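# Six arms hold a cloth above lanterns over patch

## Task

Using the arm mounts as given (scene frame, metres, heading in degrees counter-clockwise from +x: arm1 at x=-0.87 y=+0.65 z=+0.72 heading -90; arm2 at x=-0.87 y=-0.65 z=+0.72 heading +90; arm3 at x=+0.00 y=+0.65 z=+0.72 heading -90; arm4 at x=+0.00 y=-0.65 z=+0.72 heading +90; arm5 at x=+0.87 y=+0.65 z=+0.72 heading -90; arm6 at x=+0.87 y=-0.65 z=+0.72 heading +90), grip the cloth at its four handles and hold it motionless so that every part of it is roughly a hand's width higher than the lantern tops and, viewed from overhead, it lies over the painted patch. At the end the cloth must touch nothing, each lantern must still be upright in its original spot, no arm may be in contact with the cloth fabric (only the handles), and no gripper may be holding a lantern; otherwise the task fails.

## Robot and tools

Robots. There are six identical i2rt Big YAM arms named arm1 to arm6, each with six revolute joints, a two-finger gripper and a wrist camera (armN_cam_wrist) sitting on top of the hand looking toward the fingertips. Two room cameras, cam_high and cam_low, are fixed. The feet sit on the table top (z about 0.72 m): arm1, arm3, arm5 along y=+0.65 facing -y, and arm2, arm4, arm6 along y=-0.65 facing +y, at x = -0.87, 0.00 and +0.87. The hand reaches roughly 1.0 m from the joint1 axis. Only four handles exist, so two arms are spare and should be parked out of the way.

Frames. Everything is in one scene frame: origin on the floor, +z up, metres. The hand point is midway between the fingertips; its z axis runs along the fingers and the fingers open along its y axis. Each arm's own joint1 angle 0 unfolds the arm in the direction its foot faces.

Joints (all absolute targets, radians; gripper in metres), with range and the tolerance counted as reached: joint1_rad -2.879..2.879 (±0.045), base yaw, positive is counter-clockwise seen from above. joint2_rad 0..3.141 (±0.14), shoulder; 0 has the upper arm pointing backward about level, increasing lifts it up then forward. joint3_rad 0..3.019 (±0.09), elbow; 0 is fully folded, increasing opens it. joint4_rad -1.692..1.57 (±0.055), hand pitch, positive tips fingers up. joint5_rad -1.57..1.57 (±0.03), sideways swing, positive to the arm's right. joint6_rad -2.094..2.094 (±0.035), hand roll, positive clockwise viewed from behind the hand. gripper_m 0..0.093 (±0.003), fingertip gap; each pad squeezes with about 50 to 62 N at most. Joints move at different speeds, so the hand may sweep a wide curve between postures.

execute_actions. Argument "actions" is a list holding zero or one action. An action is an object keyed by arm name; each arm entry has a "joints" object mapping joint names above to absolute targets. Any subset of joints and arms may appear; all listed motions begin at once and may finish at different times. A joint or arm left out keeps whatever target it had and may still be straining toward it. An unknown key or a value outside its range rejects the whole call and nothing moves. An empty list just reports state and images. Optional "cameras" picks image sources (names above or "all"; omitted or null means all, [] means none); the "pictures" line gives the image order. One action runs at most 15 s.

wait: "seconds" from 0 to 10; commands nothing new and returns state and images. zoom_image: "camera" plus "region" [x0, y0, x1, y1] in pixels of that camera's latest full image, origin top-left, no bigger than 504 by 504. read_manual: optional "section", only "licences", gives URDF licence text. finished_scene: "scene" is the number of the current scene; it ends it irreversibly and reports success, so only call it once the cloth is settled and the goal holds.

Results. joint_positions gives current readings. joint_status tells how each commanded motion of the last accepted action ended: reached, "off_target" (stopped short, may still push), "contact_stop" (dropped its target, holds in place), "time_out" (could not finish; it may keep pushing toward its target or a nearby clamped one, and moves there if the path frees), "not_followed" (a self/inter-arm collision check refused that arm's targets, announced by "joint command not followed" with a "cause:" line; the gripper part still runs and the arm may retry the refused targets on later actions), or "limit_stop_at_motor_heat". on_its_own lists joints acting without command in this call, and "held at" is their current target, not their position. To stop a joint straining, command it to its reported position. Very small target changes may produce no motion. A raised loaded joint drifts down. A line after any stop means the rest of that reply's motion and finish calls are skipped.

Heat. Holding weight or pushing warms motors, even while you are thinking. MOTOR HOT appears from 85 °C; at 100 °C an OVER-TEMPERATURE FAULT drops the whole arm and its grip until it cools. Avoid long hard pushes.

Cameras. Wrist cameras are fisheye, 504x504; cam_high and cam_low are 896x504 pinhole with radial distortion. Calibration T_world_to_cam maps scene coordinates into the camera frame; actual poses may differ by a couple of degrees and millimetres, and wrist poses also inherit joint reading errors.

Avoid. The arms do not halt on contact and can push very hard. A forceful squeeze between two arms fails and ends the run; collisions can too, and the safety check may act late and ignores fingers, gripper housings and wrist cameras. Do not knock lanterns over or move any rigid object out of the work area. Avoid drops, slips, slams and heavy pushes. Loose objects may occasionally get a brief nudge from outside. The simulation keeps running while you compose a reply, with the last command held, so leave the arms in safe stable postures.

Each tool is called after "Request:" as a command line: name --argument value for each argument, lists and objects as JSON in quotes; but a table of rows of numbers goes row by row, as --pt "numbers of a row", without its own name.

## Session

Request:
execute_actions --actions '[]'

Scene clock: 0.00 s.
arm1.joint_positions: joint1_rad=+0.013 joint2_rad=+0.424 joint3_rad=+1.451 joint4_rad=-1.544 joint5_rad=-0.008 joint6_rad=+0.013 gripper_m=+0.095
arm1.joint_status: not commanded
arm1.hand: x=-0.8623 y=+0.5287 z=+1.3165 quat_wxyz=(-0.353, -0.614, -0.611, +0.353) (m; scene frame)
arm2.joint_positions: joint1_rad=-0.010 joint2_rad=+0.451 joint3_rad=+1.449 joint4_rad=-1.544 joint5_rad=-0.010 joint6_rad=-0.015 gripper_m=+0.095
arm2.joint_status: not commanded
arm2.hand: x=-0.8707 y=-0.5228 z=+1.2769 quat_wxyz=(-0.348, +0.620, -0.612, -0.346) (m; scene frame)
arm3.joint_positions: joint1_rad=+0.017 joint2_rad=+0.424 joint3_rad=+1.448 joint4_rad=-1.522 joint5_rad=+0.005 joint6_rad=+0.007 gripper_m=+0.095
arm3.joint_status: not commanded
arm3.hand: x=-0.0001 y=+0.5312 z=+1.3128 quat_wxyz=(-0.360, -0.611, -0.604, +0.363) (m; scene frame)
arm4.joint_positions: joint1_rad=-0.001 joint2_rad=+0.422 joint3_rad=+1.478 joint4_rad=-1.532 joint5_rad=+0.009 joint6_rad=+0.003 gripper_m=+0.094
arm4.joint_status: not commanded
arm4.hand: x=+0.0027 y=-0.5388 z=+1.3286 quat_wxyz=(-0.371, +0.599, -0.609, -0.364) (m; scene frame)
arm5.joint_positions: joint1_rad=-0.011 joint2_rad=+0.447 joint3_rad=+1.465 joint4_rad=-1.548 joint5_rad=-0.015 joint6_rad=+0.005 gripper_m=+0.095
arm5.joint_status: not commanded
arm5.hand: x=+0.8604 y=+0.5211 z=+1.2772 quat_wxyz=(-0.346, -0.633, -0.598, +0.350) (m; scene frame)
arm6.joint_positions: joint1_rad=-0.014 joint2_rad=+0.440 joint3_rad=+1.454 joint4_rad=-1.553 joint5_rad=-0.013 joint6_rad=-0.002 gripper_m=+0.094
arm6.joint_status: not commanded
arm6.hand: x=+0.8707 y=-0.5295 z=+1.3648 quat_wxyz=(-0.350, +0.611, -0.619, -0.349) (m; scene frame)
pictures: arm1_cam_wrist, arm2_cam_wrist, arm3_cam_wrist, arm4_cam_wrist, arm5_cam_wrist, arm6_cam_wrist, cam_high, cam_low
Images, in order (width x height): arm1_cam_wrist 504x504, arm2_cam_wrist 504x504, arm3_cam_wrist 504x504, arm4_cam_wrist 504x504, arm5_cam_wrist 504x504, arm6_cam_wrist 504x504, cam_high 896x504, cam_low 896x504.

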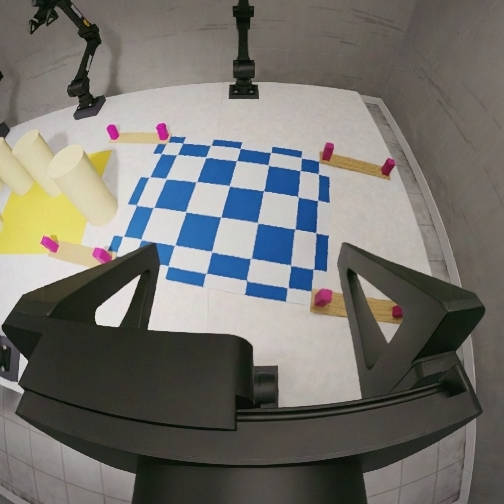

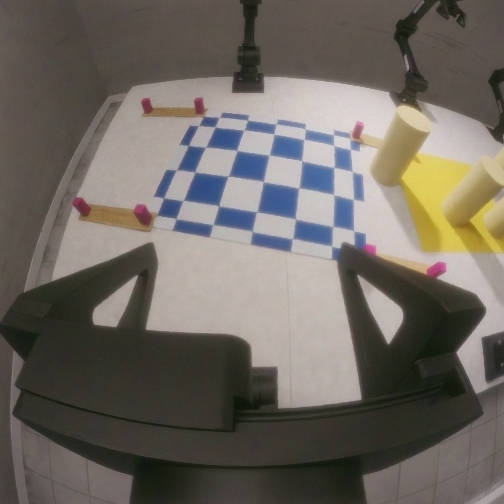

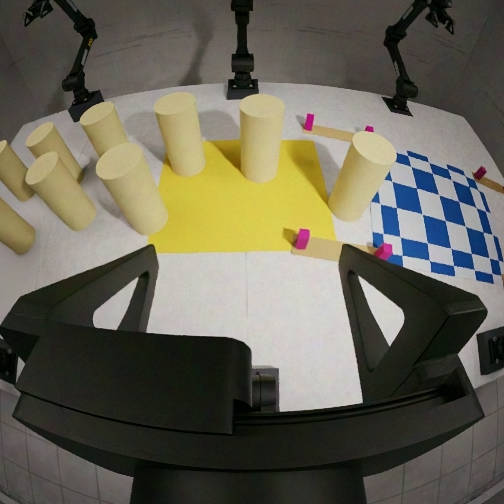

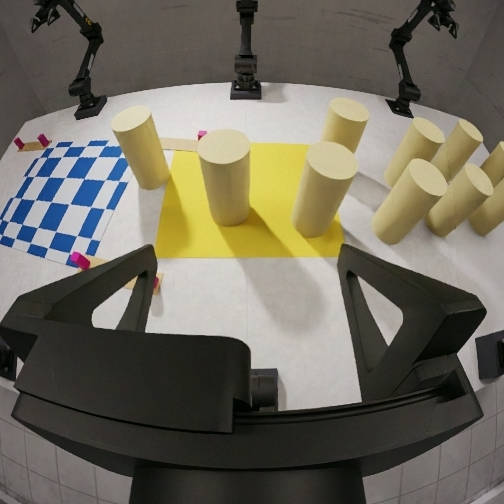

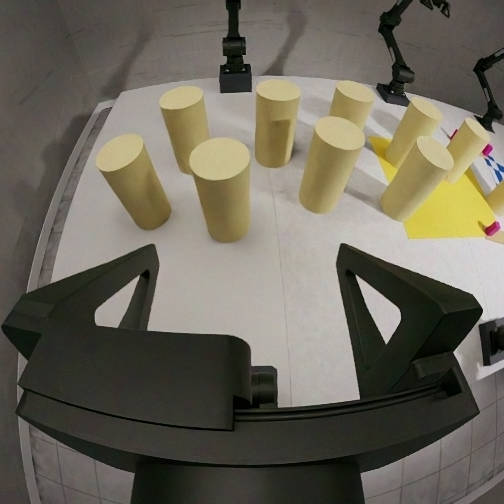

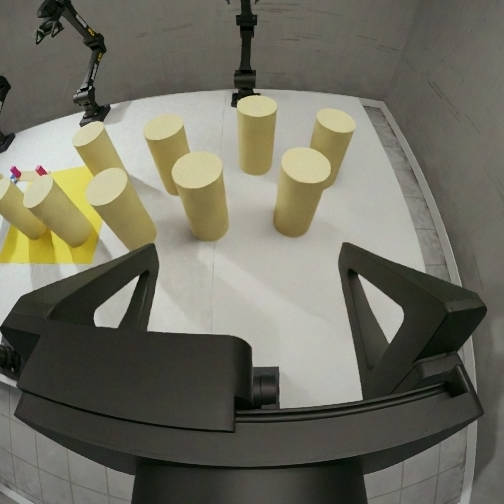

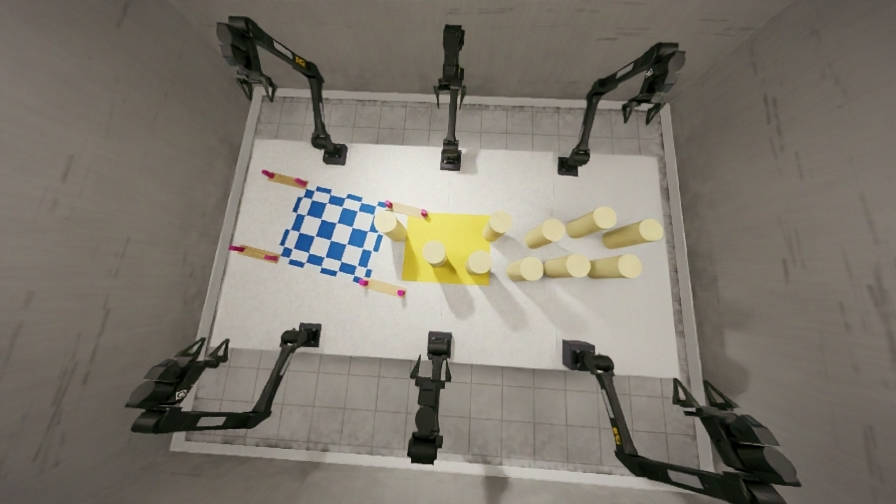

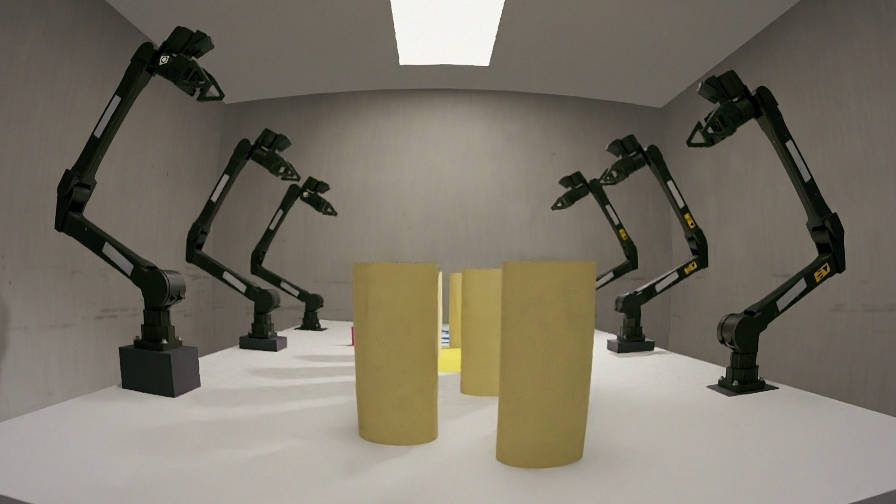

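Request:
zoom_image --camera "cam_high" --region '[200, 140, 520, 320]'

Request:
zoom_image --camera "arm1_cam_wrist" --region '[0, 100, 504, 340]'

Request:
zoom_image --camera "arm2_cam_wrist" --region '[50, 70, 504, 300]'

Region (200, 140, 520, 320) of cam_high's 896x504 image, scaled by 1.575, with more detail than that image has; it fills the top 284 rows of this view, and the rest is white.

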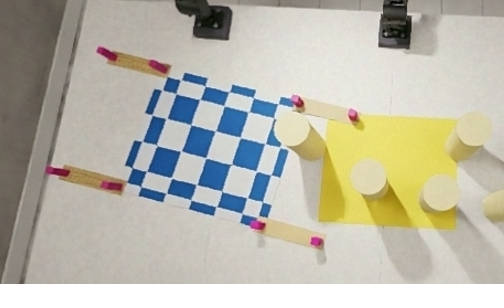

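Region (0, 100, 504, 340) of arm1_cam_wrist's 504x504 image, scaled by 1.000; it fills the top 240 rows of this view, and the rest is white.

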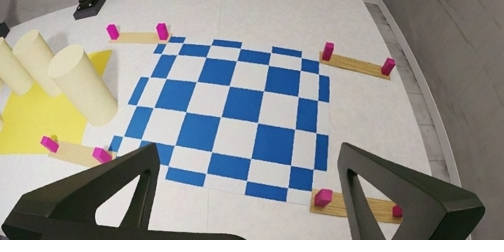

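Region (50, 70, 504, 300) of arm2_cam_wrist's 504x504 image, scaled by 1.110, with more detail than that image has; it fills the top 255 rows of this view, and the rest is white.

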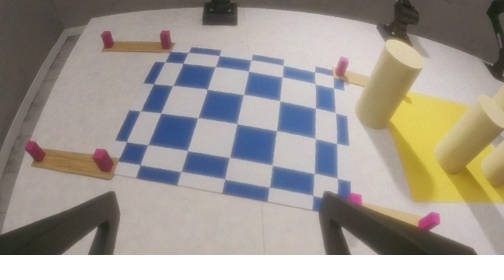

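Request:
zoom_image --camera "arm1_cam_wrist" --region '[290, 120, 430, 340]'

Request:
zoom_image --camera "arm3_cam_wrist" --region '[270, 90, 430, 290]'

Request:
zoom_image --camera "cam_low" --region '[300, 230, 620, 410]'

Region (290, 120, 430, 340) of arm1_cam_wrist's 504x504 image, scaled by 2.291, with more detail than that image has; it fills the left 321 columns of this view, and the rest is white.

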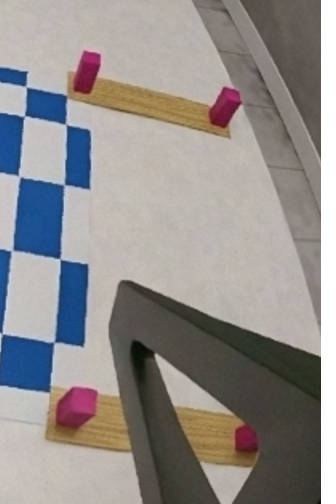

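Region (270, 90, 430, 290) of arm3_cam_wrist's 504x504 image, scaled by 2.520, with more detail than that image has; it fills the left 403 columns of this view, and the rest is white.

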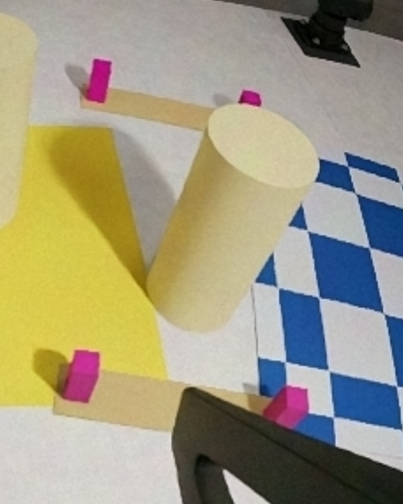

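Region (300, 230, 620, 410) of cam_low's 896x504 image, scaled by 1.575, with more detail than that image has; it fills the top 284 rows of this view, and the rest is white.

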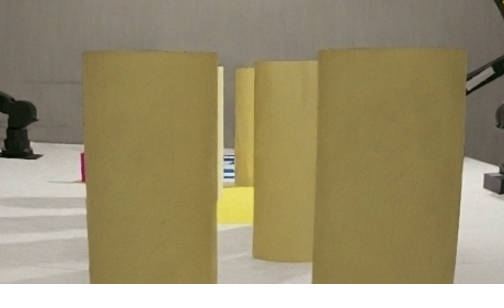

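Request:
execute_actions --actions '[{"arm1":{"joints":{"joint1_rad":-1.476,"joint5_rad":-0.417,"joint6_rad":-1.255}},"arm2":{"joints":{"joint1_rad":0.770,"joint5_rad":0.431,"joint6_rad":0.921}},"arm3":{"joints":{"joint1_rad":-0.984,"joint5_rad":-0.304,"joint6_rad":-0.739}},"arm4":{"joints":{"joint1_rad":0.965,"joint5_rad":0.400,"joint6_rad":1.139}}}]' --cameras '[]'

Request:
execute_actions --actions '[{"arm1":{"joints":{"joint2_rad":1.509,"joint3_rad":1.029,"joint4_rad":-0.959}},"arm2":{"joints":{"joint2_rad":2.418,"joint3_rad":2.450,"joint4_rad":-1.296}},"arm3":{"joints":{"joint2_rad":1.506,"joint3_rad":1.037,"joint4_rad":-0.784}},"arm4":{"joints":{"joint2_rad":2.010,"joint3_rad":1.727,"joint4_rad":-1.110}}}]' --cameras '["arm1_cam_wrist","arm2_cam_wrist","arm3_cam_wrist","arm4_cam_wrist","cam_high"]'

Scene clock: 122.03 s.
arm1.joint_positions: joint1_rad=-1.469 joint2_rad=+0.424 joint3_rad=+1.451 joint4_rad=-1.544 joint5_rad=-0.415 joint6_rad=-1.246 gripper_m=+0.095
arm1.joint_status: all done
arm1.hand: x=-0.9596 y=+0.5672 z=+1.3254 quat_wxyz=(+0.128, -0.597, -0.605, +0.510) (m; scene frame)
arm2.joint_positions: joint1_rad=+0.764 joint2_rad=+0.451 joint3_rad=+1.449 joint4_rad=-1.544 joint5_rad=+0.426 joint6_rad=+0.905 gripper_m=+0.095
arm2.joint_status: all done
arm2.hand: x=-0.8984 y=-0.5184 z=+1.2848 quat_wxyz=(-0.160, +0.481, -0.710, -0.488) (m; scene frame)
arm3.joint_positions: joint1_rad=-0.977 joint2_rad=+0.424 joint3_rad=+1.448 joint4_rad=-1.522 joint5_rad=-0.301 joint6_rad=-0.726 gripper_m=+0.095
arm3.joint_status: all done
arm3.hand: x=-0.0653 y=+0.5469 z=+1.3167 quat_wxyz=(-0.090, -0.630, -0.575, +0.514) (m; scene frame)
arm4.joint_positions: joint1_rad=+0.956 joint2_rad=+0.422 joint3_rad=+1.478 joint4_rad=-1.532 joint5_rad=+0.396 joint6_rad=+1.127 gripper_m=+0.094
arm4.joint_status: all done
arm4.hand: x=-0.0417 y=-0.5377 z=+1.3347 quat_wxyz=(-0.035, +0.459, -0.708, -0.536) (m; scene frame)
arm5.joint_positions: joint1_rad=-0.011 joint2_rad=+0.447 joint3_rad=+1.465 joint4_rad=-1.548 joint5_rad=-0.015 joint6_rad=+0.005 gripper_m=+0.095
arm5.joint_status: not commanded
arm5.hand: x=+0.8604 y=+0.5211 z=+1.2772 quat_wxyz=(-0.346, -0.633, -0.598, +0.350) (m; scene frame)
arm6.joint_positions: joint1_rad=-0.014 joint2_rad=+0.440 joint3_rad=+1.454 joint4_rad=-1.553 joint5_rad=-0.013 joint6_rad=-0.002 gripper_m=+0.094
arm6.joint_status: not commanded
arm6.hand: x=+0.8707 y=-0.5295 z=+1.3648 quat_wxyz=(-0.350, +0.611, -0.619, -0.349) (m; scene frame)
pictures: none
No camera images: the call's "cameras" was empty. Leave "cameras" out to get every camera's image.

Scene clock: 124.30 s.
arm1.joint_positions: joint1_rad=-1.469 joint2_rad=+1.507 joint3_rad=+1.022 joint4_rad=-0.971 joint5_rad=-0.417 joint6_rad=-1.246 gripper_m=+0.095
arm1.joint_status: all done
arm1.hand: x=-1.2912 y=+0.5436 z=+0.8737 quat_wxyz=(-0.134, -0.760, -0.614, +0.162) (m; scene frame)
arm2.joint_positions: joint1_rad=+0.764 joint2_rad=+2.423 joint3_rad=+2.422 joint4_rad=-1.298 joint5_rad=+0.429 joint6_rad=+0.907 gripper_m=+0.095
arm2.joint_status: all done
arm2.hand: x=-1.3706 y=-0.0277 z=+0.8330 quat_wxyz=(-0.204, +0.614, -0.749, -0.143) (m; scene frame)
arm3.joint_positions: joint1_rad=-0.977 joint2_rad=+1.505 joint3_rad=+1.035 joint4_rad=-0.804 joint5_rad=-0.303 joint6_rad=-0.727 gripper_m=+0.095
arm3.joint_status: all done
arm3.hand: x=-0.3710 y=+0.3496 z=+0.8698 quat_wxyz=(-0.137, -0.764, -0.610, +0.159) (m; scene frame)
arm4.joint_positions: joint1_rad=+0.956 joint2_rad=+1.993 joint3_rad=+1.705 joint4_rad=-1.108 joint5_rad=+0.399 joint6_rad=+1.128 gripper_m=+0.094
arm4.joint_status: all done
arm4.hand: x=-0.4863 y=-0.2200 z=+0.8721 quat_wxyz=(-0.169, +0.613, -0.760, -0.132) (m; scene frame)
arm5.joint_positions: joint1_rad=-0.011 joint2_rad=+0.447 joint3_rad=+1.465 joint4_rad=-1.548 joint5_rad=-0.015 joint6_rad=+0.005 gripper_m=+0.095
arm5.joint_status: not commanded
arm5.hand: x=+0.8604 y=+0.5211 z=+1.2772 quat_wxyz=(-0.346, -0.633, -0.598, +0.350) (m; scene frame)
arm6.joint_positions: joint1_rad=-0.014 joint2_rad=+0.440 joint3_rad=+1.454 joint4_rad=-1.553 joint5_rad=-0.013 joint6_rad=-0.002 gripper_m=+0.094
arm6.joint_status: not commanded
arm6.hand: x=+0.8707 y=-0.5295 z=+1.3648 quat_wxyz=(-0.350, +0.611, -0.619, -0.349) (m; scene frame)
pictures: arm1_cam_wrist, arm2_cam_wrist, arm3_cam_wrist, arm4_cam_wrist, cam_high
camera_calibration (this result's frames):
arm1_cam_wrist: T_world_to_cam=[[-0.976962, 0.213162, -0.0103241, -1.3655], [0.206691, 0.957135, 0.202909, -0.426697], [0.0531339, 0.1961, -0.979143, 0.94626], [0, 0, 0, 1]] pos_world=[-1.29612, 0.513916, 0.999007]
arm2_cam_wrist: T_world_to_cam=[[0.975591, -0.215092, 0.0442452, 1.29612], [-0.219208, -0.965866, 0.138022, -0.439829], [0.0130475, -0.144352, -0.98944, 0.963789], [0, 0, 0, 1]] pos_world=[-1.37347, -0.00690616, 0.956971]
arm3_cam_wrist: T_world_to_cam=[[-0.974245, 0.222741, -0.0351072, -0.407312], [0.211074, 0.955614, 0.205549, -0.424459], [0.0793331, 0.192845, -0.978017, 0.939697], [0, 0, 0, 1]] pos_world=[-0.381778, 0.315128, 0.991987]
arm4_cam_wrist: T_world_to_cam=[[0.977077, -0.212875, -0.00201811, 0.431398], [-0.208962, -0.960844, 0.181969, -0.466149], [-0.0406758, -0.177376, -0.983302, 0.920143], [0, 0, 0, 1]] pos_world=[-0.481489, -0.192851, 0.990474]
Images, in order (width x height): arm1_cam_wrist 504x504, arm2_cam_wrist 504x504, arm3_cam_wrist 504x504, arm4_cam_wrist 504x504, cam_high 896x504.

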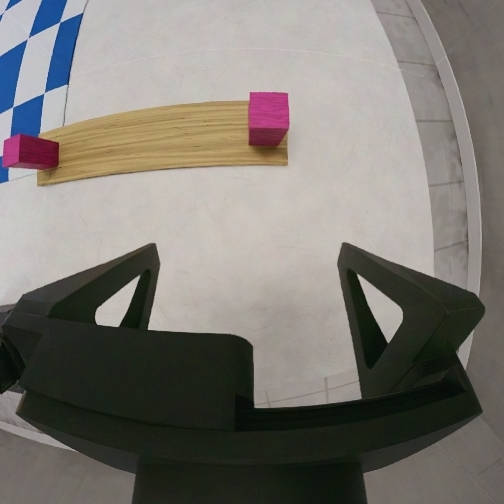

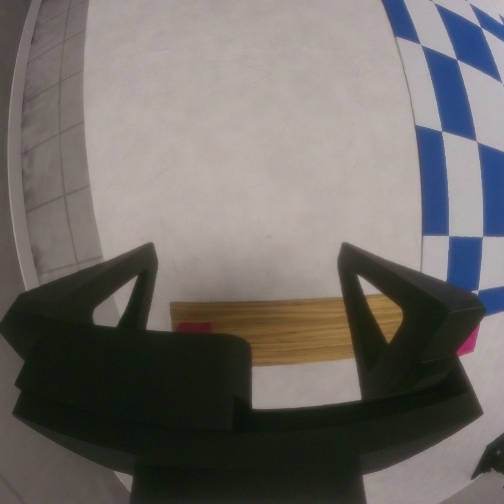

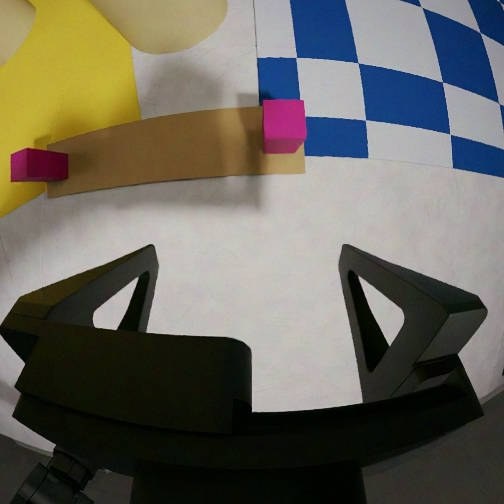

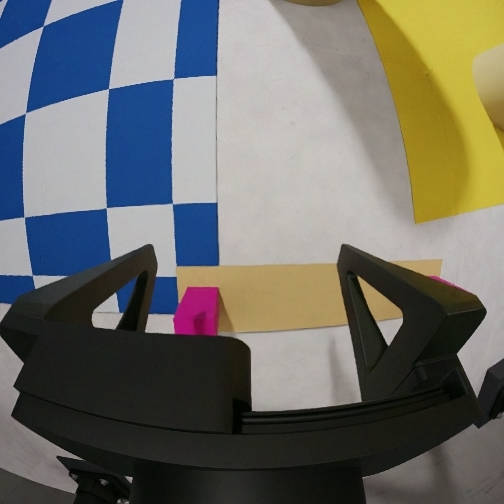

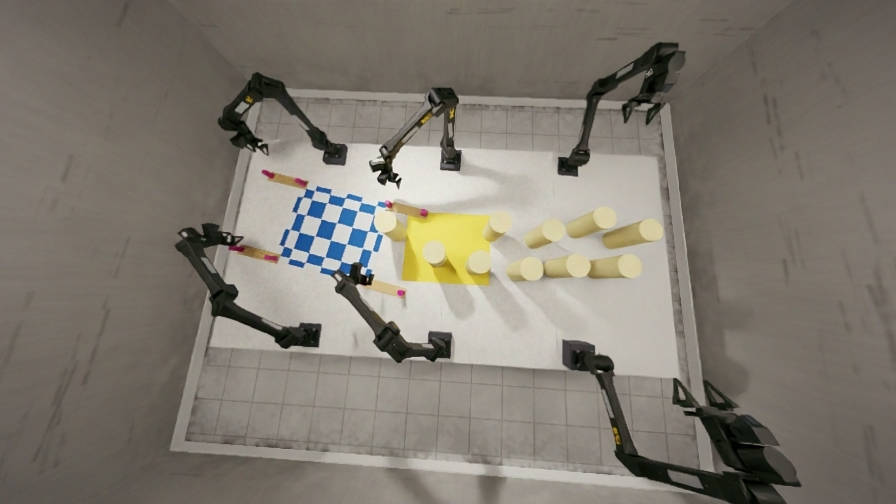

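Request:
zoom_image --camera "arm1_cam_wrist" --region '[0, 60, 320, 220]'

Request:
zoom_image --camera "arm3_cam_wrist" --region '[0, 0, 400, 220]'

Request:
zoom_image --camera "arm4_cam_wrist" --region '[100, 180, 480, 360]'

Request:
zoom_image --camera "arm2_cam_wrist" --region '[100, 220, 500, 400]'

Region (0, 60, 320, 220) of arm1_cam_wrist's 504x504 image, scaled by 1.575, with more detail than that image has.

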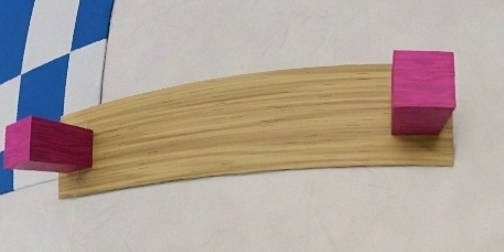

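Region (0, 0, 400, 220) of arm3_cam_wrist's 504x504 image, scaled by 1.260, with more detail than that image has; it fills the top 277 rows of this view, and the rest is white.

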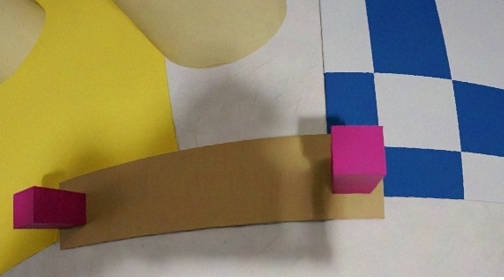

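Region (100, 180, 480, 360) of arm4_cam_wrist's 504x504 image, scaled by 1.326, with more detail than that image has; it fills the top 239 rows of this view, and the rest is white.

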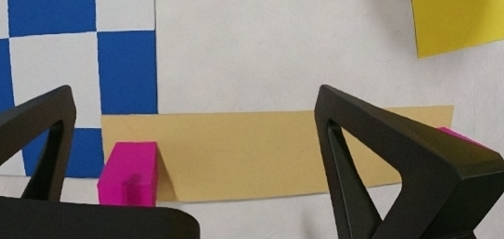

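Region (100, 220, 500, 400) of arm2_cam_wrist's 504x504 image, scaled by 1.260, with more detail than that image has; it fills the top 227 rows of this view, and the rest is white.

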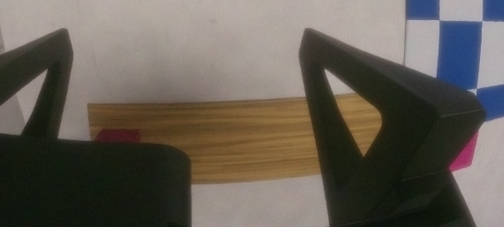

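Request:
execute_actions --actions '[{"arm1":{"joints":{"joint1_rad":-1.266,"joint2_rad":1.620,"joint3_rad":1.165,"joint4_rad":-0.890,"joint5_rad":-0.380,"joint6_rad":-1.031}},"arm2":{"joints":{"joint1_rad":0.922,"joint2_rad":2.375,"joint3_rad":2.390,"joint4_rad":-1.313,"joint5_rad":0.468,"joint6_rad":1.075}},"arm3":{"joints":{"joint1_rad":-0.880,"joint2_rad":1.692,"joint3_rad":1.268,"joint4_rad":-0.785,"joint5_rad":-0.268,"joint6_rad":-0.630}},"arm4":{"joints":{"joint1_rad":1.105,"joint2_rad":2.065,"joint3_rad":1.825,"joint4_rad":-1.200,"joint5_rad":0.420,"joint6_rad":1.288}}}]' --cameras '["arm1_cam_wrist","arm2_cam_wrist","arm3_cam_wrist","arm4_cam_wrist"]'

Scene clock: 166.00 s.
arm1.joint_positions: joint1_rad=-1.257 joint2_rad=+1.620 joint3_rad=+1.124 joint4_rad=-0.897 joint5_rad=-0.381 joint6_rad=-1.040 gripper_m=+0.095
arm1.joint_status: all done
arm1.hand: x=-1.3147 y=+0.4466 z=+0.8620 quat_wxyz=(-0.136, -0.757, -0.621, +0.152) (m; scene frame)
arm2.joint_positions: joint1_rad=+0.916 joint2_rad=+2.386 joint3_rad=+2.400 joint4_rad=-1.300 joint5_rad=+0.466 joint6_rad=+1.060 gripper_m=+0.095
arm2.joint_status: all done
arm2.hand: x=-1.4512 y=-0.1096 z=+0.8547 quat_wxyz=(-0.196, +0.607, -0.748, -0.182) (m; scene frame)
arm3.joint_positions: joint1_rad=-0.873 joint2_rad=+1.699 joint3_rad=+1.211 joint4_rad=-0.799 joint5_rad=-0.270 joint6_rad=-0.643 gripper_m=+0.095
arm3.joint_status: all done
arm3.hand: x=-0.3939 y=+0.2749 z=+0.8459 quat_wxyz=(-0.135, -0.763, -0.617, +0.139) (m; scene frame)
arm4.joint_positions: joint1_rad=+1.110 joint2_rad=+2.036 joint3_rad=+1.781 joint4_rad=-1.192 joint5_rad=+0.419 joint6_rad=+1.276 gripper_m=+0.094
arm4.joint_status: all done
arm4.hand: x=-0.5495 y=-0.2945 z=+0.8742 quat_wxyz=(-0.167, +0.619, -0.755, -0.137) (m; scene frame)
arm5.joint_positions: joint1_rad=-0.011 joint2_rad=+0.447 joint3_rad=+1.465 joint4_rad=-1.548 joint5_rad=-0.015 joint6_rad=+0.005 gripper_m=+0.095
arm5.joint_status: not commanded
arm5.hand: x=+0.8604 y=+0.5211 z=+1.2772 quat_wxyz=(-0.346, -0.633, -0.598, +0.350) (m; scene frame)
arm6.joint_positions: joint1_rad=-0.014 joint2_rad=+0.440 joint3_rad=+1.454 joint4_rad=-1.553 joint5_rad=-0.013 joint6_rad=-0.002 gripper_m=+0.094
arm6.joint_status: not commanded
arm6.hand: x=+0.8707 y=-0.5295 z=+1.3648 quat_wxyz=(-0.350, +0.611, -0.619, -0.349) (m; scene frame)
pictures: arm1_cam_wrist, arm2_cam_wrist, arm3_cam_wrist, arm4_cam_wrist
camera_calibration (this result's frames):
arm1_cam_wrist: T_world_to_cam=[[-0.9804, 0.195718, -0.0225727, -1.35412], [0.186329, 0.958337, 0.216501, -0.365692], [0.0640054, 0.208052, -0.976021, 0.961374], [0, 0, 0, 1]] pos_world=[-1.32097, 0.415466, 0.986928]
arm2_cam_wrist: T_world_to_cam=[[0.978134, -0.206338, -0.0260364, 1.42098], [-0.20276, -0.973967, 0.101372, -0.485315], [-0.0462755, -0.0938765, -0.994508, 0.898204], [0, 0, 0, 1]] pos_world=[-1.44675, -0.0951581, 0.979466]
arm3_cam_wrist: T_world_to_cam=[[-0.976718, 0.207846, -0.0531268, -0.395373], [0.18973, 0.952488, 0.238261, -0.378578], [0.100124, 0.222634, -0.969747, 0.925563], [0, 0, 0, 1]] pos_world=[-0.407011, 0.236707, 0.966758]
arm4_cam_wrist: T_world_to_cam=[[0.980413, -0.196698, -0.0099958, 0.49084], [-0.191734, -0.964812, 0.179934, -0.54122], [-0.0450368, -0.174493, -0.983628, 0.905145], [0, 0, 0, 1]] pos_world=[-0.544232, -0.267686, 0.992616]
Images, in order (width x height): arm1_cam_wrist 504x504, arm2_cam_wrist 504x504, arm3_cam_wrist 504x504, arm4_cam_wrist 504x504.

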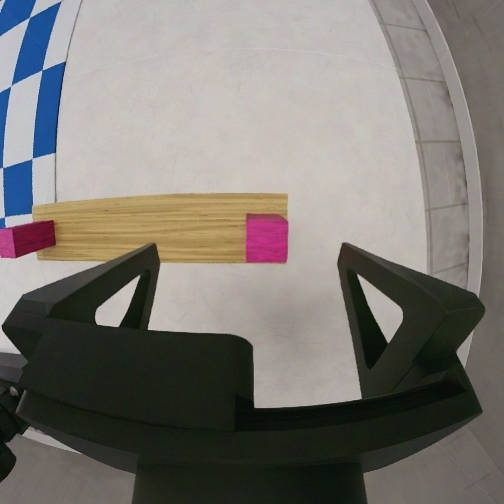

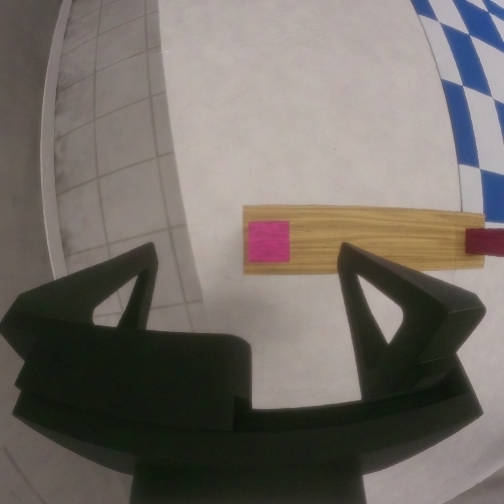

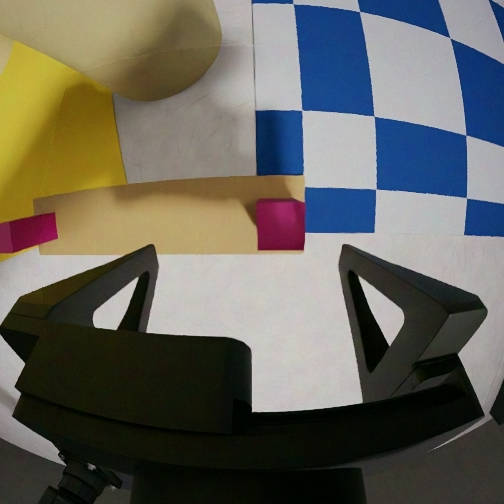

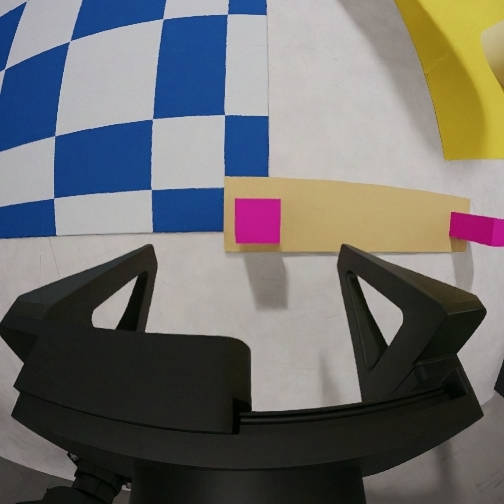

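Request:
execute_actions --actions '[{"arm1":{"joints":{"joint1_rad":-1.270,"joint2_rad":1.805,"joint3_rad":1.040,"joint4_rad":-0.590}},"arm2":{"joints":{"joint1_rad":0.905,"joint2_rad":2.422,"joint3_rad":2.208,"joint4_rad":-1.112}},"arm3":{"joints":{"joint1_rad":-0.880,"joint2_rad":1.860,"joint3_rad":1.147,"joint4_rad":-0.508}},"arm4":{"joints":{"joint1_rad":1.085,"joint2_rad":2.180,"joint3_rad":1.688,"joint4_rad":-0.959}}}]' --cameras '["arm1_cam_wrist","arm2_cam_wrist","arm3_cam_wrist","arm4_cam_wrist"]'

Scene clock: 180.37 s.
arm1.joint_positions: joint1_rad=-1.260 joint2_rad=+1.821 joint3_rad=+1.028 joint4_rad=-0.602 joint5_rad=-0.381 joint6_rad=-1.040 gripper_m=+0.095
arm1.joint_status: all done
arm1.hand: x=-1.3213 y=+0.4474 z=+0.7468 quat_wxyz=(-0.136, -0.758, -0.620, +0.151) (m; scene frame)
arm2.joint_positions: joint1_rad=+0.915 joint2_rad=+2.409 joint3_rad=+2.209 joint4_rad=-1.128 joint5_rad=+0.466 joint6_rad=+1.060 gripper_m=+0.095
arm2.joint_status: all done
arm2.hand: x=-1.4413 y=-0.1163 z=+0.7630 quat_wxyz=(-0.201, +0.612, -0.748, -0.162) (m; scene frame)
arm3.joint_positions: joint1_rad=-0.873 joint2_rad=+1.876 joint3_rad=+1.143 joint4_rad=-0.527 joint5_rad=-0.269 joint6_rad=-0.643 gripper_m=+0.095
arm3.joint_status: all done
arm3.hand: x=-0.4061 y=+0.2653 z=+0.7448 quat_wxyz=(-0.135, -0.760, -0.617, +0.152) (m; scene frame)
arm4.joint_positions: joint1_rad=+1.094 joint2_rad=+2.166 joint3_rad=+1.682 joint4_rad=-0.967 joint5_rad=+0.423 joint6_rad=+1.284 gripper_m=+0.094
arm4.joint_status: all done
arm4.hand: x=-0.5483 y=-0.2829 z=+0.7605 quat_wxyz=(-0.170, +0.610, -0.762, -0.135) (m; scene frame)
arm5.joint_positions: joint1_rad=-0.011 joint2_rad=+0.447 joint3_rad=+1.465 joint4_rad=-1.548 joint5_rad=-0.015 joint6_rad=+0.005 gripper_m=+0.095
arm5.joint_status: not commanded
arm5.hand: x=+0.8604 y=+0.5211 z=+1.2772 quat_wxyz=(-0.346, -0.633, -0.598, +0.350) (m; scene frame)
arm6.joint_positions: joint1_rad=-0.014 joint2_rad=+0.440 joint3_rad=+1.454 joint4_rad=-1.553 joint5_rad=-0.013 joint6_rad=-0.002 gripper_m=+0.094
arm6.joint_status: not commanded
arm6.hand: x=+0.8707 y=-0.5295 z=+1.3648 quat_wxyz=(-0.350, +0.611, -0.619, -0.349) (m; scene frame)
pictures: arm1_cam_wrist, arm2_cam_wrist, arm3_cam_wrist, arm4_cam_wrist
camera_calibration (this result's frames):
arm1_cam_wrist: T_world_to_cam=[[-0.97982, 0.198348, -0.0247239, -1.36212], [0.188382, 0.957704, 0.217522, -0.338022], [0.0668231, 0.208474, -0.975742, 0.85257], [0, 0, 0, 1]] pos_world=[-1.32792, 0.416159, 0.871739]
arm2_cam_wrist: T_world_to_cam=[[0.978137, -0.207634, 0.0116787, 1.37856], [-0.207528, -0.970929, 0.119282, -0.50072], [-0.0134278, -0.119098, -0.992792, 0.849948], [0, 0, 0, 1]] pos_world=[-1.44092, -0.0987017, 0.887449]
arm3_cam_wrist: T_world_to_cam=[[-0.977617, 0.207209, -0.0364647, -0.423289], [0.194482, 0.956126, 0.21909, -0.327815], [0.0802621, 0.207094, -0.975023, 0.830905], [0, 0, 0, 1]] pos_world=[-0.416751, 0.229066, 0.866537]
arm4_cam_wrist: T_world_to_cam=[[0.975634, -0.219275, -0.00760196, 0.480038], [-0.214515, -0.960586, 0.176799, -0.518255], [-0.0460698, -0.17086, -0.984218, 0.796301], [0, 0, 0, 1]] pos_world=[-0.542829, -0.256512, 0.87901]
Images, in order (width x height): arm1_cam_wrist 504x504, arm2_cam_wrist 504x504, arm3_cam_wrist 504x504, arm4_cam_wrist 504x504.

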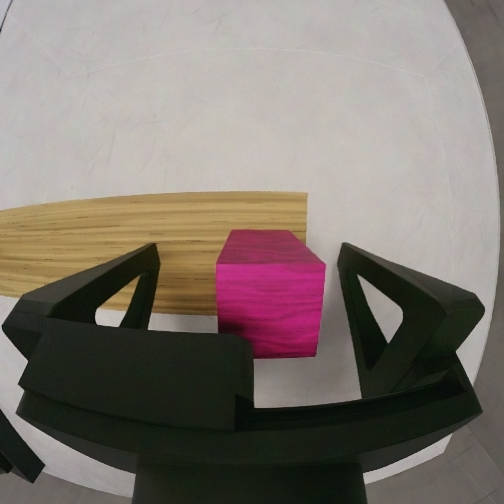

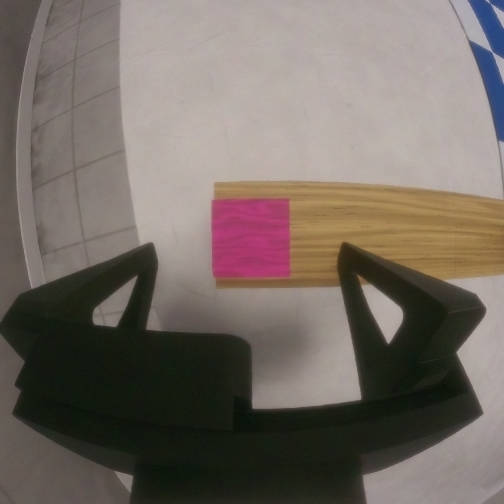

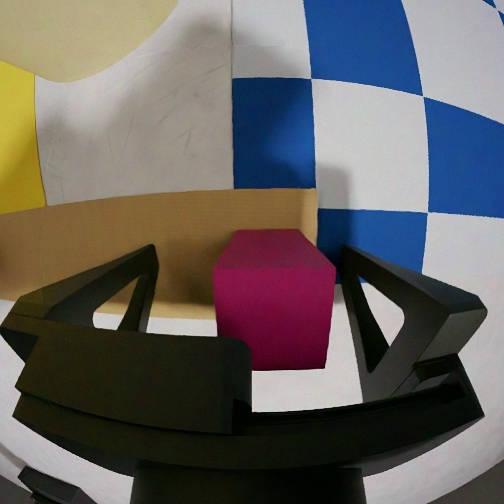

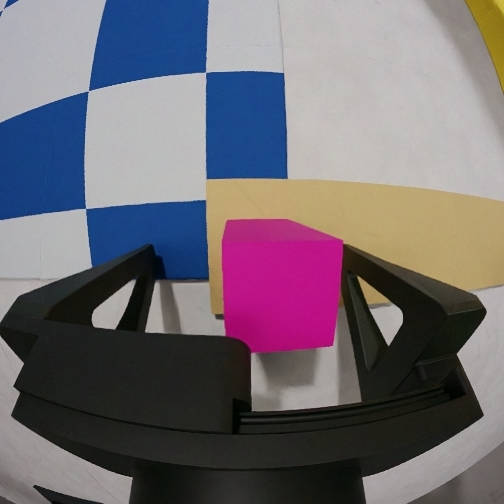

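Request:
execute_actions --actions '[{"arm2":{"joints":{"joint2_rad":2.465,"joint4_rad":-1.07}},"arm1":{"joints":{"gripper_m":0.0}},"arm3":{"joints":{"gripper_m":0.0}},"arm4":{"joints":{"gripper_m":0.0}}}]' --cameras '["arm1_cam_wrist","arm2_cam_wrist","arm3_cam_wrist","arm4_cam_wrist"]'

Scene clock: 196.30 s.
arm1.joint_positions: joint1_rad=-1.261 joint2_rad=+1.821 joint3_rad=+1.028 joint4_rad=-0.601 joint5_rad=-0.380 joint6_rad=-1.041 gripper_m=+0.030
arm1.joint_status: gripper_m off_target (ended at +0.030, target +0.000)
arm1.hand: x=-1.3219 y=+0.4479 z=+0.7469 quat_wxyz=(-0.135, -0.758, -0.620, +0.152) (m; scene frame)
arm2.joint_positions: joint1_rad=+0.915 joint2_rad=+2.434 joint3_rad=+2.209 joint4_rad=-1.086 joint5_rad=+0.466 joint6_rad=+1.060 gripper_m=+0.095
arm2.joint_status: all done
arm2.hand: x=-1.4465 y=-0.1123 z=+0.7467 quat_wxyz=(-0.199, +0.610, -0.748, -0.170) (m; scene frame)
arm3.joint_positions: joint1_rad=-0.873 joint2_rad=+1.876 joint3_rad=+1.143 joint4_rad=-0.521 joint5_rad=-0.264 joint6_rad=-0.640 gripper_m=+0.029
arm3.joint_status: gripper_m off_target (ended at +0.029, target +0.000)
arm3.hand: x=-0.4079 y=+0.2652 z=+0.7450 quat_wxyz=(-0.132, -0.761, -0.615, +0.155) (m; scene frame)
arm4.joint_positions: joint1_rad=+1.094 joint2_rad=+2.166 joint3_rad=+1.682 joint4_rad=-0.963 joint5_rad=+0.419 joint6_rad=+1.290 gripper_m=+0.029
arm4.joint_status: gripper_m off_target (ended at +0.029, target +0.000)
arm4.hand: x=-0.5495 y=-0.2830 z=+0.7603 quat_wxyz=(-0.167, +0.608, -0.764, -0.137) (m; scene frame)
arm5.joint_positions: joint1_rad=-0.011 joint2_rad=+0.447 joint3_rad=+1.465 joint4_rad=-1.548 joint5_rad=-0.015 joint6_rad=+0.005 gripper_m=+0.095
arm5.joint_status: not commanded
arm5.hand: x=+0.8604 y=+0.5211 z=+1.2772 quat_wxyz=(-0.346, -0.633, -0.598, +0.350) (m; scene frame)
arm6.joint_positions: joint1_rad=-0.014 joint2_rad=+0.440 joint3_rad=+1.454 joint4_rad=-1.553 joint5_rad=-0.013 joint6_rad=-0.002 gripper_m=+0.094
arm6.joint_status: not commanded
arm6.hand: x=+0.8707 y=-0.5295 z=+1.3648 quat_wxyz=(-0.350, +0.611, -0.619, -0.349) (m; scene frame)
pictures: arm1_cam_wrist, arm2_cam_wrist, arm3_cam_wrist, arm4_cam_wrist
camera_calibration (this result's frames):
arm1_cam_wrist: T_world_to_cam=[[-0.979743, 0.198988, -0.0225341, -1.36467], [0.189449, 0.957438, 0.217763, -0.337116], [0.0649072, 0.209082, -0.975742, 0.849689], [0, 0, 0, 1]] pos_world=[-1.32831, 0.416666, 0.871736]
arm2_cam_wrist: T_world_to_cam=[[0.978195, -0.207657, -0.00348746, 1.39609], [-0.205966, -0.972112, 0.112147, -0.488522], [-0.0266783, -0.108983, -0.993686, 0.816895], [0, 0, 0, 1]] pos_world=[-1.44448, -0.0959614, 0.871391]
arm3_cam_wrist: T_world_to_cam=[[-0.976828, 0.211929, -0.0298943, -0.430894], [0.200573, 0.955189, 0.21768, -0.323652], [0.0746873, 0.20664, -0.975562, 0.829536], [0, 0, 0, 1]] pos_world=[-0.41795, 0.229053, 0.866835]
arm4_cam_wrist: T_world_to_cam=[[0.974346, -0.224524, -0.0154661, 0.484956], [-0.218186, -0.959219, 0.179707, -0.522437], [-0.055184, -0.171722, -0.983599, 0.790329], [0, 0, 0, 1]] pos_world=[-0.542889, -0.256529, 0.878753]
Images, in order (width x height): arm1_cam_wrist 504x504, arm2_cam_wrist 504x504, arm3_cam_wrist 504x504, arm4_cam_wrist 504x504.

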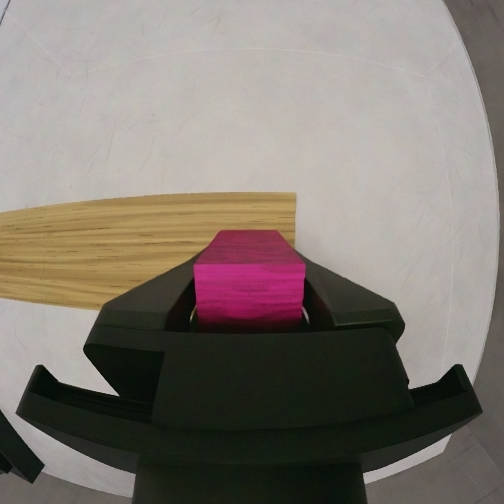

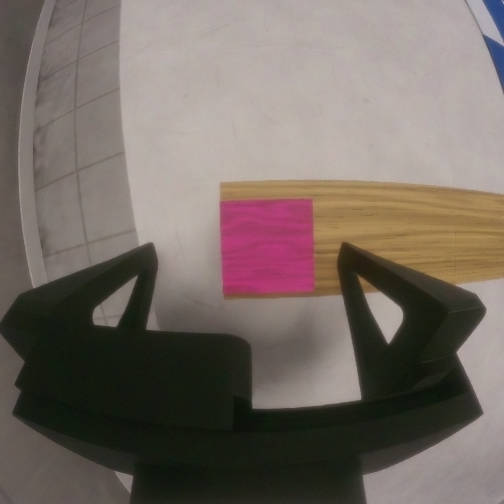

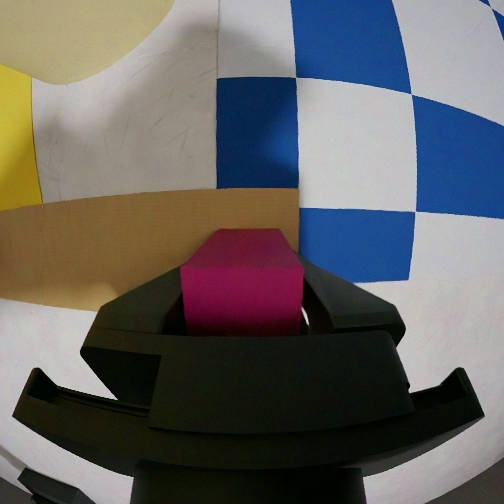

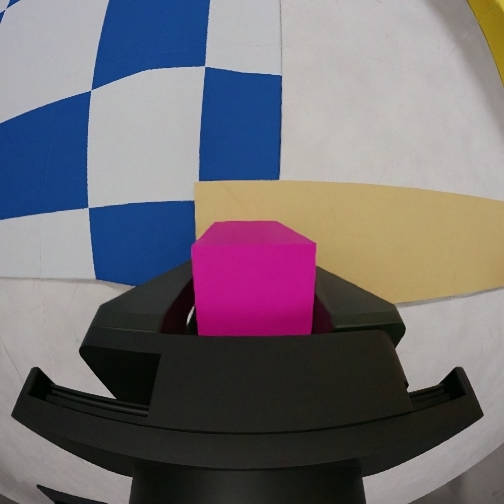

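Request:
execute_actions --actions '[{"arm2":{"joints":{"joint1_rad":0.878,"joint4_rad":-1.04}}}]' --cameras '["arm2_cam_wrist"]'

Scene clock: 204.53 s.
arm1.joint_positions: joint1_rad=-1.261 joint2_rad=+1.821 joint3_rad=+1.028 joint4_rad=-0.601 joint5_rad=-0.380 joint6_rad=-1.041 gripper_m=+0.030
arm1.joint_status: not commanded
arm1.hand: x=-1.3219 y=+0.4479 z=+0.7469 quat_wxyz=(-0.135, -0.758, -0.620, +0.152) (m; scene frame)
arm2.joint_positions: joint1_rad=+0.877 joint2_rad=+2.434 joint3_rad=+2.209 joint4_rad=-1.057 joint5_rad=+0.466 joint6_rad=+1.060 gripper_m=+0.095
arm2.joint_status: all done
arm2.hand: x=-1.4306 y=-0.0866 z=+0.7486 quat_wxyz=(-0.199, +0.592, -0.760, -0.180) (m; scene frame)
arm3.joint_positions: joint1_rad=-0.873 joint2_rad=+1.876 joint3_rad=+1.143 joint4_rad=-0.521 joint5_rad=-0.264 joint6_rad=-0.640 gripper_m=+0.029
arm3.joint_status: not commanded
arm3.hand: x=-0.4079 y=+0.2652 z=+0.7450 quat_wxyz=(-0.132, -0.761, -0.615, +0.155) (m; scene frame)
arm4.joint_positions: joint1_rad=+1.094 joint2_rad=+2.166 joint3_rad=+1.682 joint4_rad=-0.963 joint5_rad=+0.419 joint6_rad=+1.290 gripper_m=+0.029
arm4.joint_status: not commanded
arm4.hand: x=-0.5495 y=-0.2830 z=+0.7603 quat_wxyz=(-0.167, +0.608, -0.764, -0.137) (m; scene frame)
arm5.joint_positions: joint1_rad=-0.011 joint2_rad=+0.447 joint3_rad=+1.465 joint4_rad=-1.548 joint5_rad=-0.015 joint6_rad=+0.005 gripper_m=+0.095
arm5.joint_status: not commanded
arm5.hand: x=+0.8604 y=+0.5211 z=+1.2772 quat_wxyz=(-0.346, -0.633, -0.598, +0.350) (m; scene frame)
arm6.joint_positions: joint1_rad=-0.014 joint2_rad=+0.440 joint3_rad=+1.454 joint4_rad=-1.553 joint5_rad=-0.013 joint6_rad=-0.002 gripper_m=+0.094
arm6.joint_status: not commanded
arm6.hand: x=+0.8707 y=-0.5295 z=+1.3648 quat_wxyz=(-0.350, +0.611, -0.619, -0.349) (m; scene frame)
pictures: arm2_cam_wrist
camera_calibration (this result's frames):
arm2_cam_wrist: T_world_to_cam=[[0.969183, -0.244459, -0.0304054, 1.38997], [-0.240428, -0.965564, 0.0994012, -0.499625], [-0.0536579, -0.0890276, -0.994583, 0.785779], [0, 0, 0, 1]] pos_world=[-1.42509, -0.0726731, 0.873448]
Images, in order (width x height): arm2_cam_wrist 504x504.

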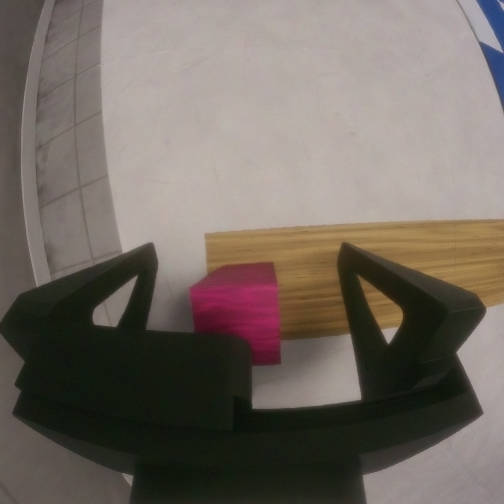

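Request:
execute_actions --actions '[{"arm2":{"joints":{"joint1_rad":0.897}}}]' --cameras '["arm2_cam_wrist"]'

Scene clock: 209.43 s.
arm1.joint_positions: joint1_rad=-1.261 joint2_rad=+1.821 joint3_rad=+1.028 joint4_rad=-0.601 joint5_rad=-0.380 joint6_rad=-1.041 gripper_m=+0.030
arm1.joint_status: not commanded
arm1.hand: x=-1.3219 y=+0.4479 z=+0.7469 quat_wxyz=(-0.135, -0.758, -0.620, +0.152) (m; scene frame)
arm2.joint_positions: joint1_rad=+0.891 joint2_rad=+2.434 joint3_rad=+2.209 joint4_rad=-1.057 joint5_rad=+0.466 joint6_rad=+1.060 gripper_m=+0.095
arm2.joint_status: all done
arm2.hand: x=-1.4383 y=-0.0943 z=+0.7486 quat_wxyz=(-0.198, +0.597, -0.756, -0.181) (m; scene frame)
arm3.joint_positions: joint1_rad=-0.873 joint2_rad=+1.876 joint3_rad=+1.143 joint4_rad=-0.521 joint5_rad=-0.264 joint6_rad=-0.640 gripper_m=+0.029
arm3.joint_status: not commanded
arm3.hand: x=-0.4079 y=+0.2652 z=+0.7450 quat_wxyz=(-0.132, -0.761, -0.615, +0.155) (m; scene frame)
arm4.joint_positions: joint1_rad=+1.094 joint2_rad=+2.166 joint3_rad=+1.682 joint4_rad=-0.963 joint5_rad=+0.419 joint6_rad=+1.290 gripper_m=+0.029
arm4.joint_status: not commanded
arm4.hand: x=-0.5495 y=-0.2830 z=+0.7603 quat_wxyz=(-0.167, +0.608, -0.764, -0.137) (m; scene frame)
arm5.joint_positions: joint1_rad=-0.011 joint2_rad=+0.447 joint3_rad=+1.465 joint4_rad=-1.548 joint5_rad=-0.015 joint6_rad=+0.005 gripper_m=+0.095
arm5.joint_status: not commanded
arm5.hand: x=+0.8604 y=+0.5211 z=+1.2772 quat_wxyz=(-0.346, -0.633, -0.598, +0.350) (m; scene frame)
arm6.joint_positions: joint1_rad=-0.014 joint2_rad=+0.440 joint3_rad=+1.454 joint4_rad=-1.553 joint5_rad=-0.013 joint6_rad=-0.002 gripper_m=+0.094
arm6.joint_status: not commanded
arm6.hand: x=+0.8707 y=-0.5295 z=+1.3648 quat_wxyz=(-0.350, +0.611, -0.619, -0.349) (m; scene frame)
pictures: arm2_cam_wrist
camera_calibration (this result's frames):
arm2_cam_wrist: T_world_to_cam=[[0.972449, -0.231127, -0.0303917, 1.40146], [-0.227147, -0.968774, 0.0994079, -0.490161], [-0.0524185, -0.0897657, -0.994583, 0.786377], [0, 0, 0, 1]] pos_world=[-1.43297, -0.080349, 0.873436]
Images, in order (width x height): arm2_cam_wrist 504x504.

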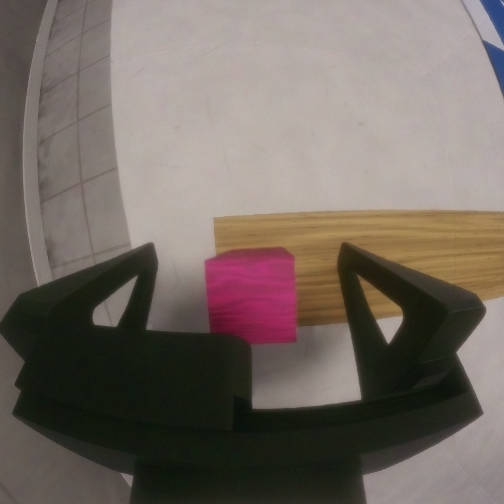

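Good; close.

Request:
execute_actions --actions '[{"arm2":{"joints":{"gripper_m":0.0}}}]' --cameras '["arm2_cam_wrist","cam_high"]'

Scene clock: 211.20 s.
arm1.joint_positions: joint1_rad=-1.261 joint2_rad=+1.821 joint3_rad=+1.028 joint4_rad=-0.601 joint5_rad=-0.380 joint6_rad=-1.041 gripper_m=+0.030
arm1.joint_status: not commanded
arm1.hand: x=-1.3219 y=+0.4479 z=+0.7469 quat_wxyz=(-0.135, -0.758, -0.620, +0.152) (m; scene frame)
arm2.joint_positions: joint1_rad=+0.891 joint2_rad=+2.434 joint3_rad=+2.209 joint4_rad=-1.056 joint5_rad=+0.478 joint6_rad=+1.047 gripper_m=+0.030
arm2.joint_status: gripper_m off_target (ended at +0.030, target +0.000)
arm2.hand: x=-1.4369 y=-0.0929 z=+0.7496 quat_wxyz=(-0.205, +0.600, -0.752, -0.181) (m; scene frame)
arm3.joint_positions: joint1_rad=-0.873 joint2_rad=+1.876 joint3_rad=+1.143 joint4_rad=-0.521 joint5_rad=-0.264 joint6_rad=-0.640 gripper_m=+0.029
arm3.joint_status: not commanded
arm3.hand: x=-0.4079 y=+0.2652 z=+0.7450 quat_wxyz=(-0.132, -0.761, -0.615, +0.155) (m; scene frame)
arm4.joint_positions: joint1_rad=+1.094 joint2_rad=+2.166 joint3_rad=+1.682 joint4_rad=-0.963 joint5_rad=+0.419 joint6_rad=+1.290 gripper_m=+0.029
arm4.joint_status: not commanded
arm4.hand: x=-0.5495 y=-0.2830 z=+0.7603 quat_wxyz=(-0.167, +0.608, -0.764, -0.137) (m; scene frame)
arm5.joint_positions: joint1_rad=-0.011 joint2_rad=+0.447 joint3_rad=+1.465 joint4_rad=-1.548 joint5_rad=-0.015 joint6_rad=+0.005 gripper_m=+0.095
arm5.joint_status: not commanded
arm5.hand: x=+0.8604 y=+0.5211 z=+1.2772 quat_wxyz=(-0.346, -0.633, -0.598, +0.350) (m; scene frame)
arm6.joint_positions: joint1_rad=-0.014 joint2_rad=+0.440 joint3_rad=+1.454 joint4_rad=-1.553 joint5_rad=-0.013 joint6_rad=-0.002 gripper_m=+0.094
arm6.joint_status: not commanded
arm6.hand: x=+0.8707 y=-0.5295 z=+1.3648 quat_wxyz=(-0.350, +0.611, -0.619, -0.349) (m; scene frame)
pictures: arm2_cam_wrist, cam_high
camera_calibration (this result's frames):
arm2_cam_wrist: T_world_to_cam=[[0.974413, -0.223963, -0.0189741, 1.39542], [-0.221506, -0.971178, 0.0880276, -0.472201], [-0.0381422, -0.0815723, -0.995937, 0.809828], [0, 0, 0, 1]] pos_world=[-1.43342, -0.0800083, 0.874581]
Images, in order (width x height): arm2_cam_wrist 504x504, cam_high 896x504.

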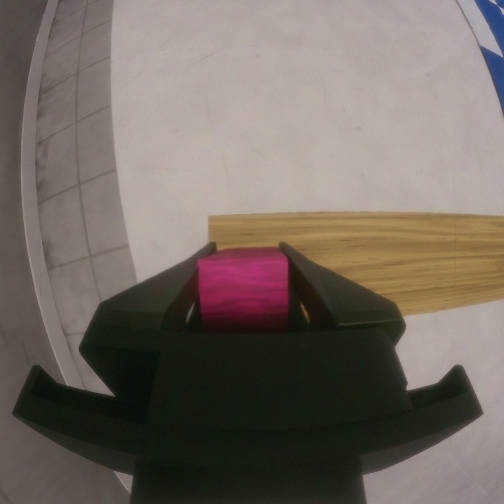

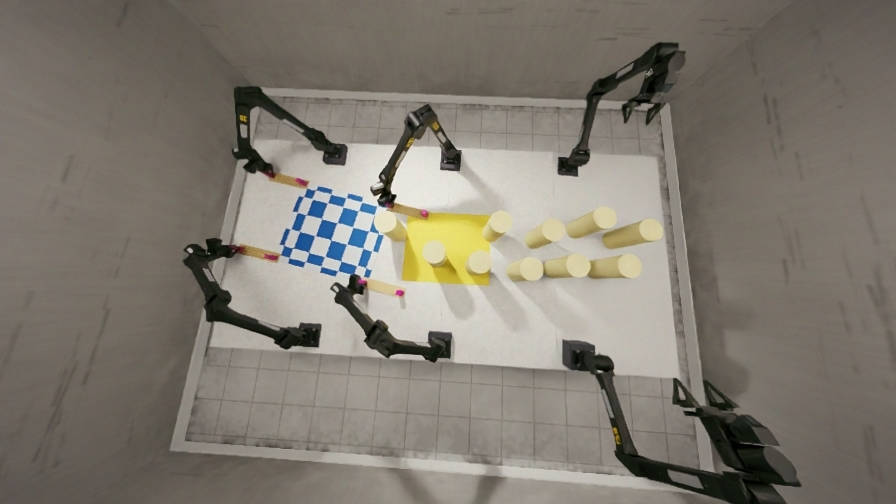

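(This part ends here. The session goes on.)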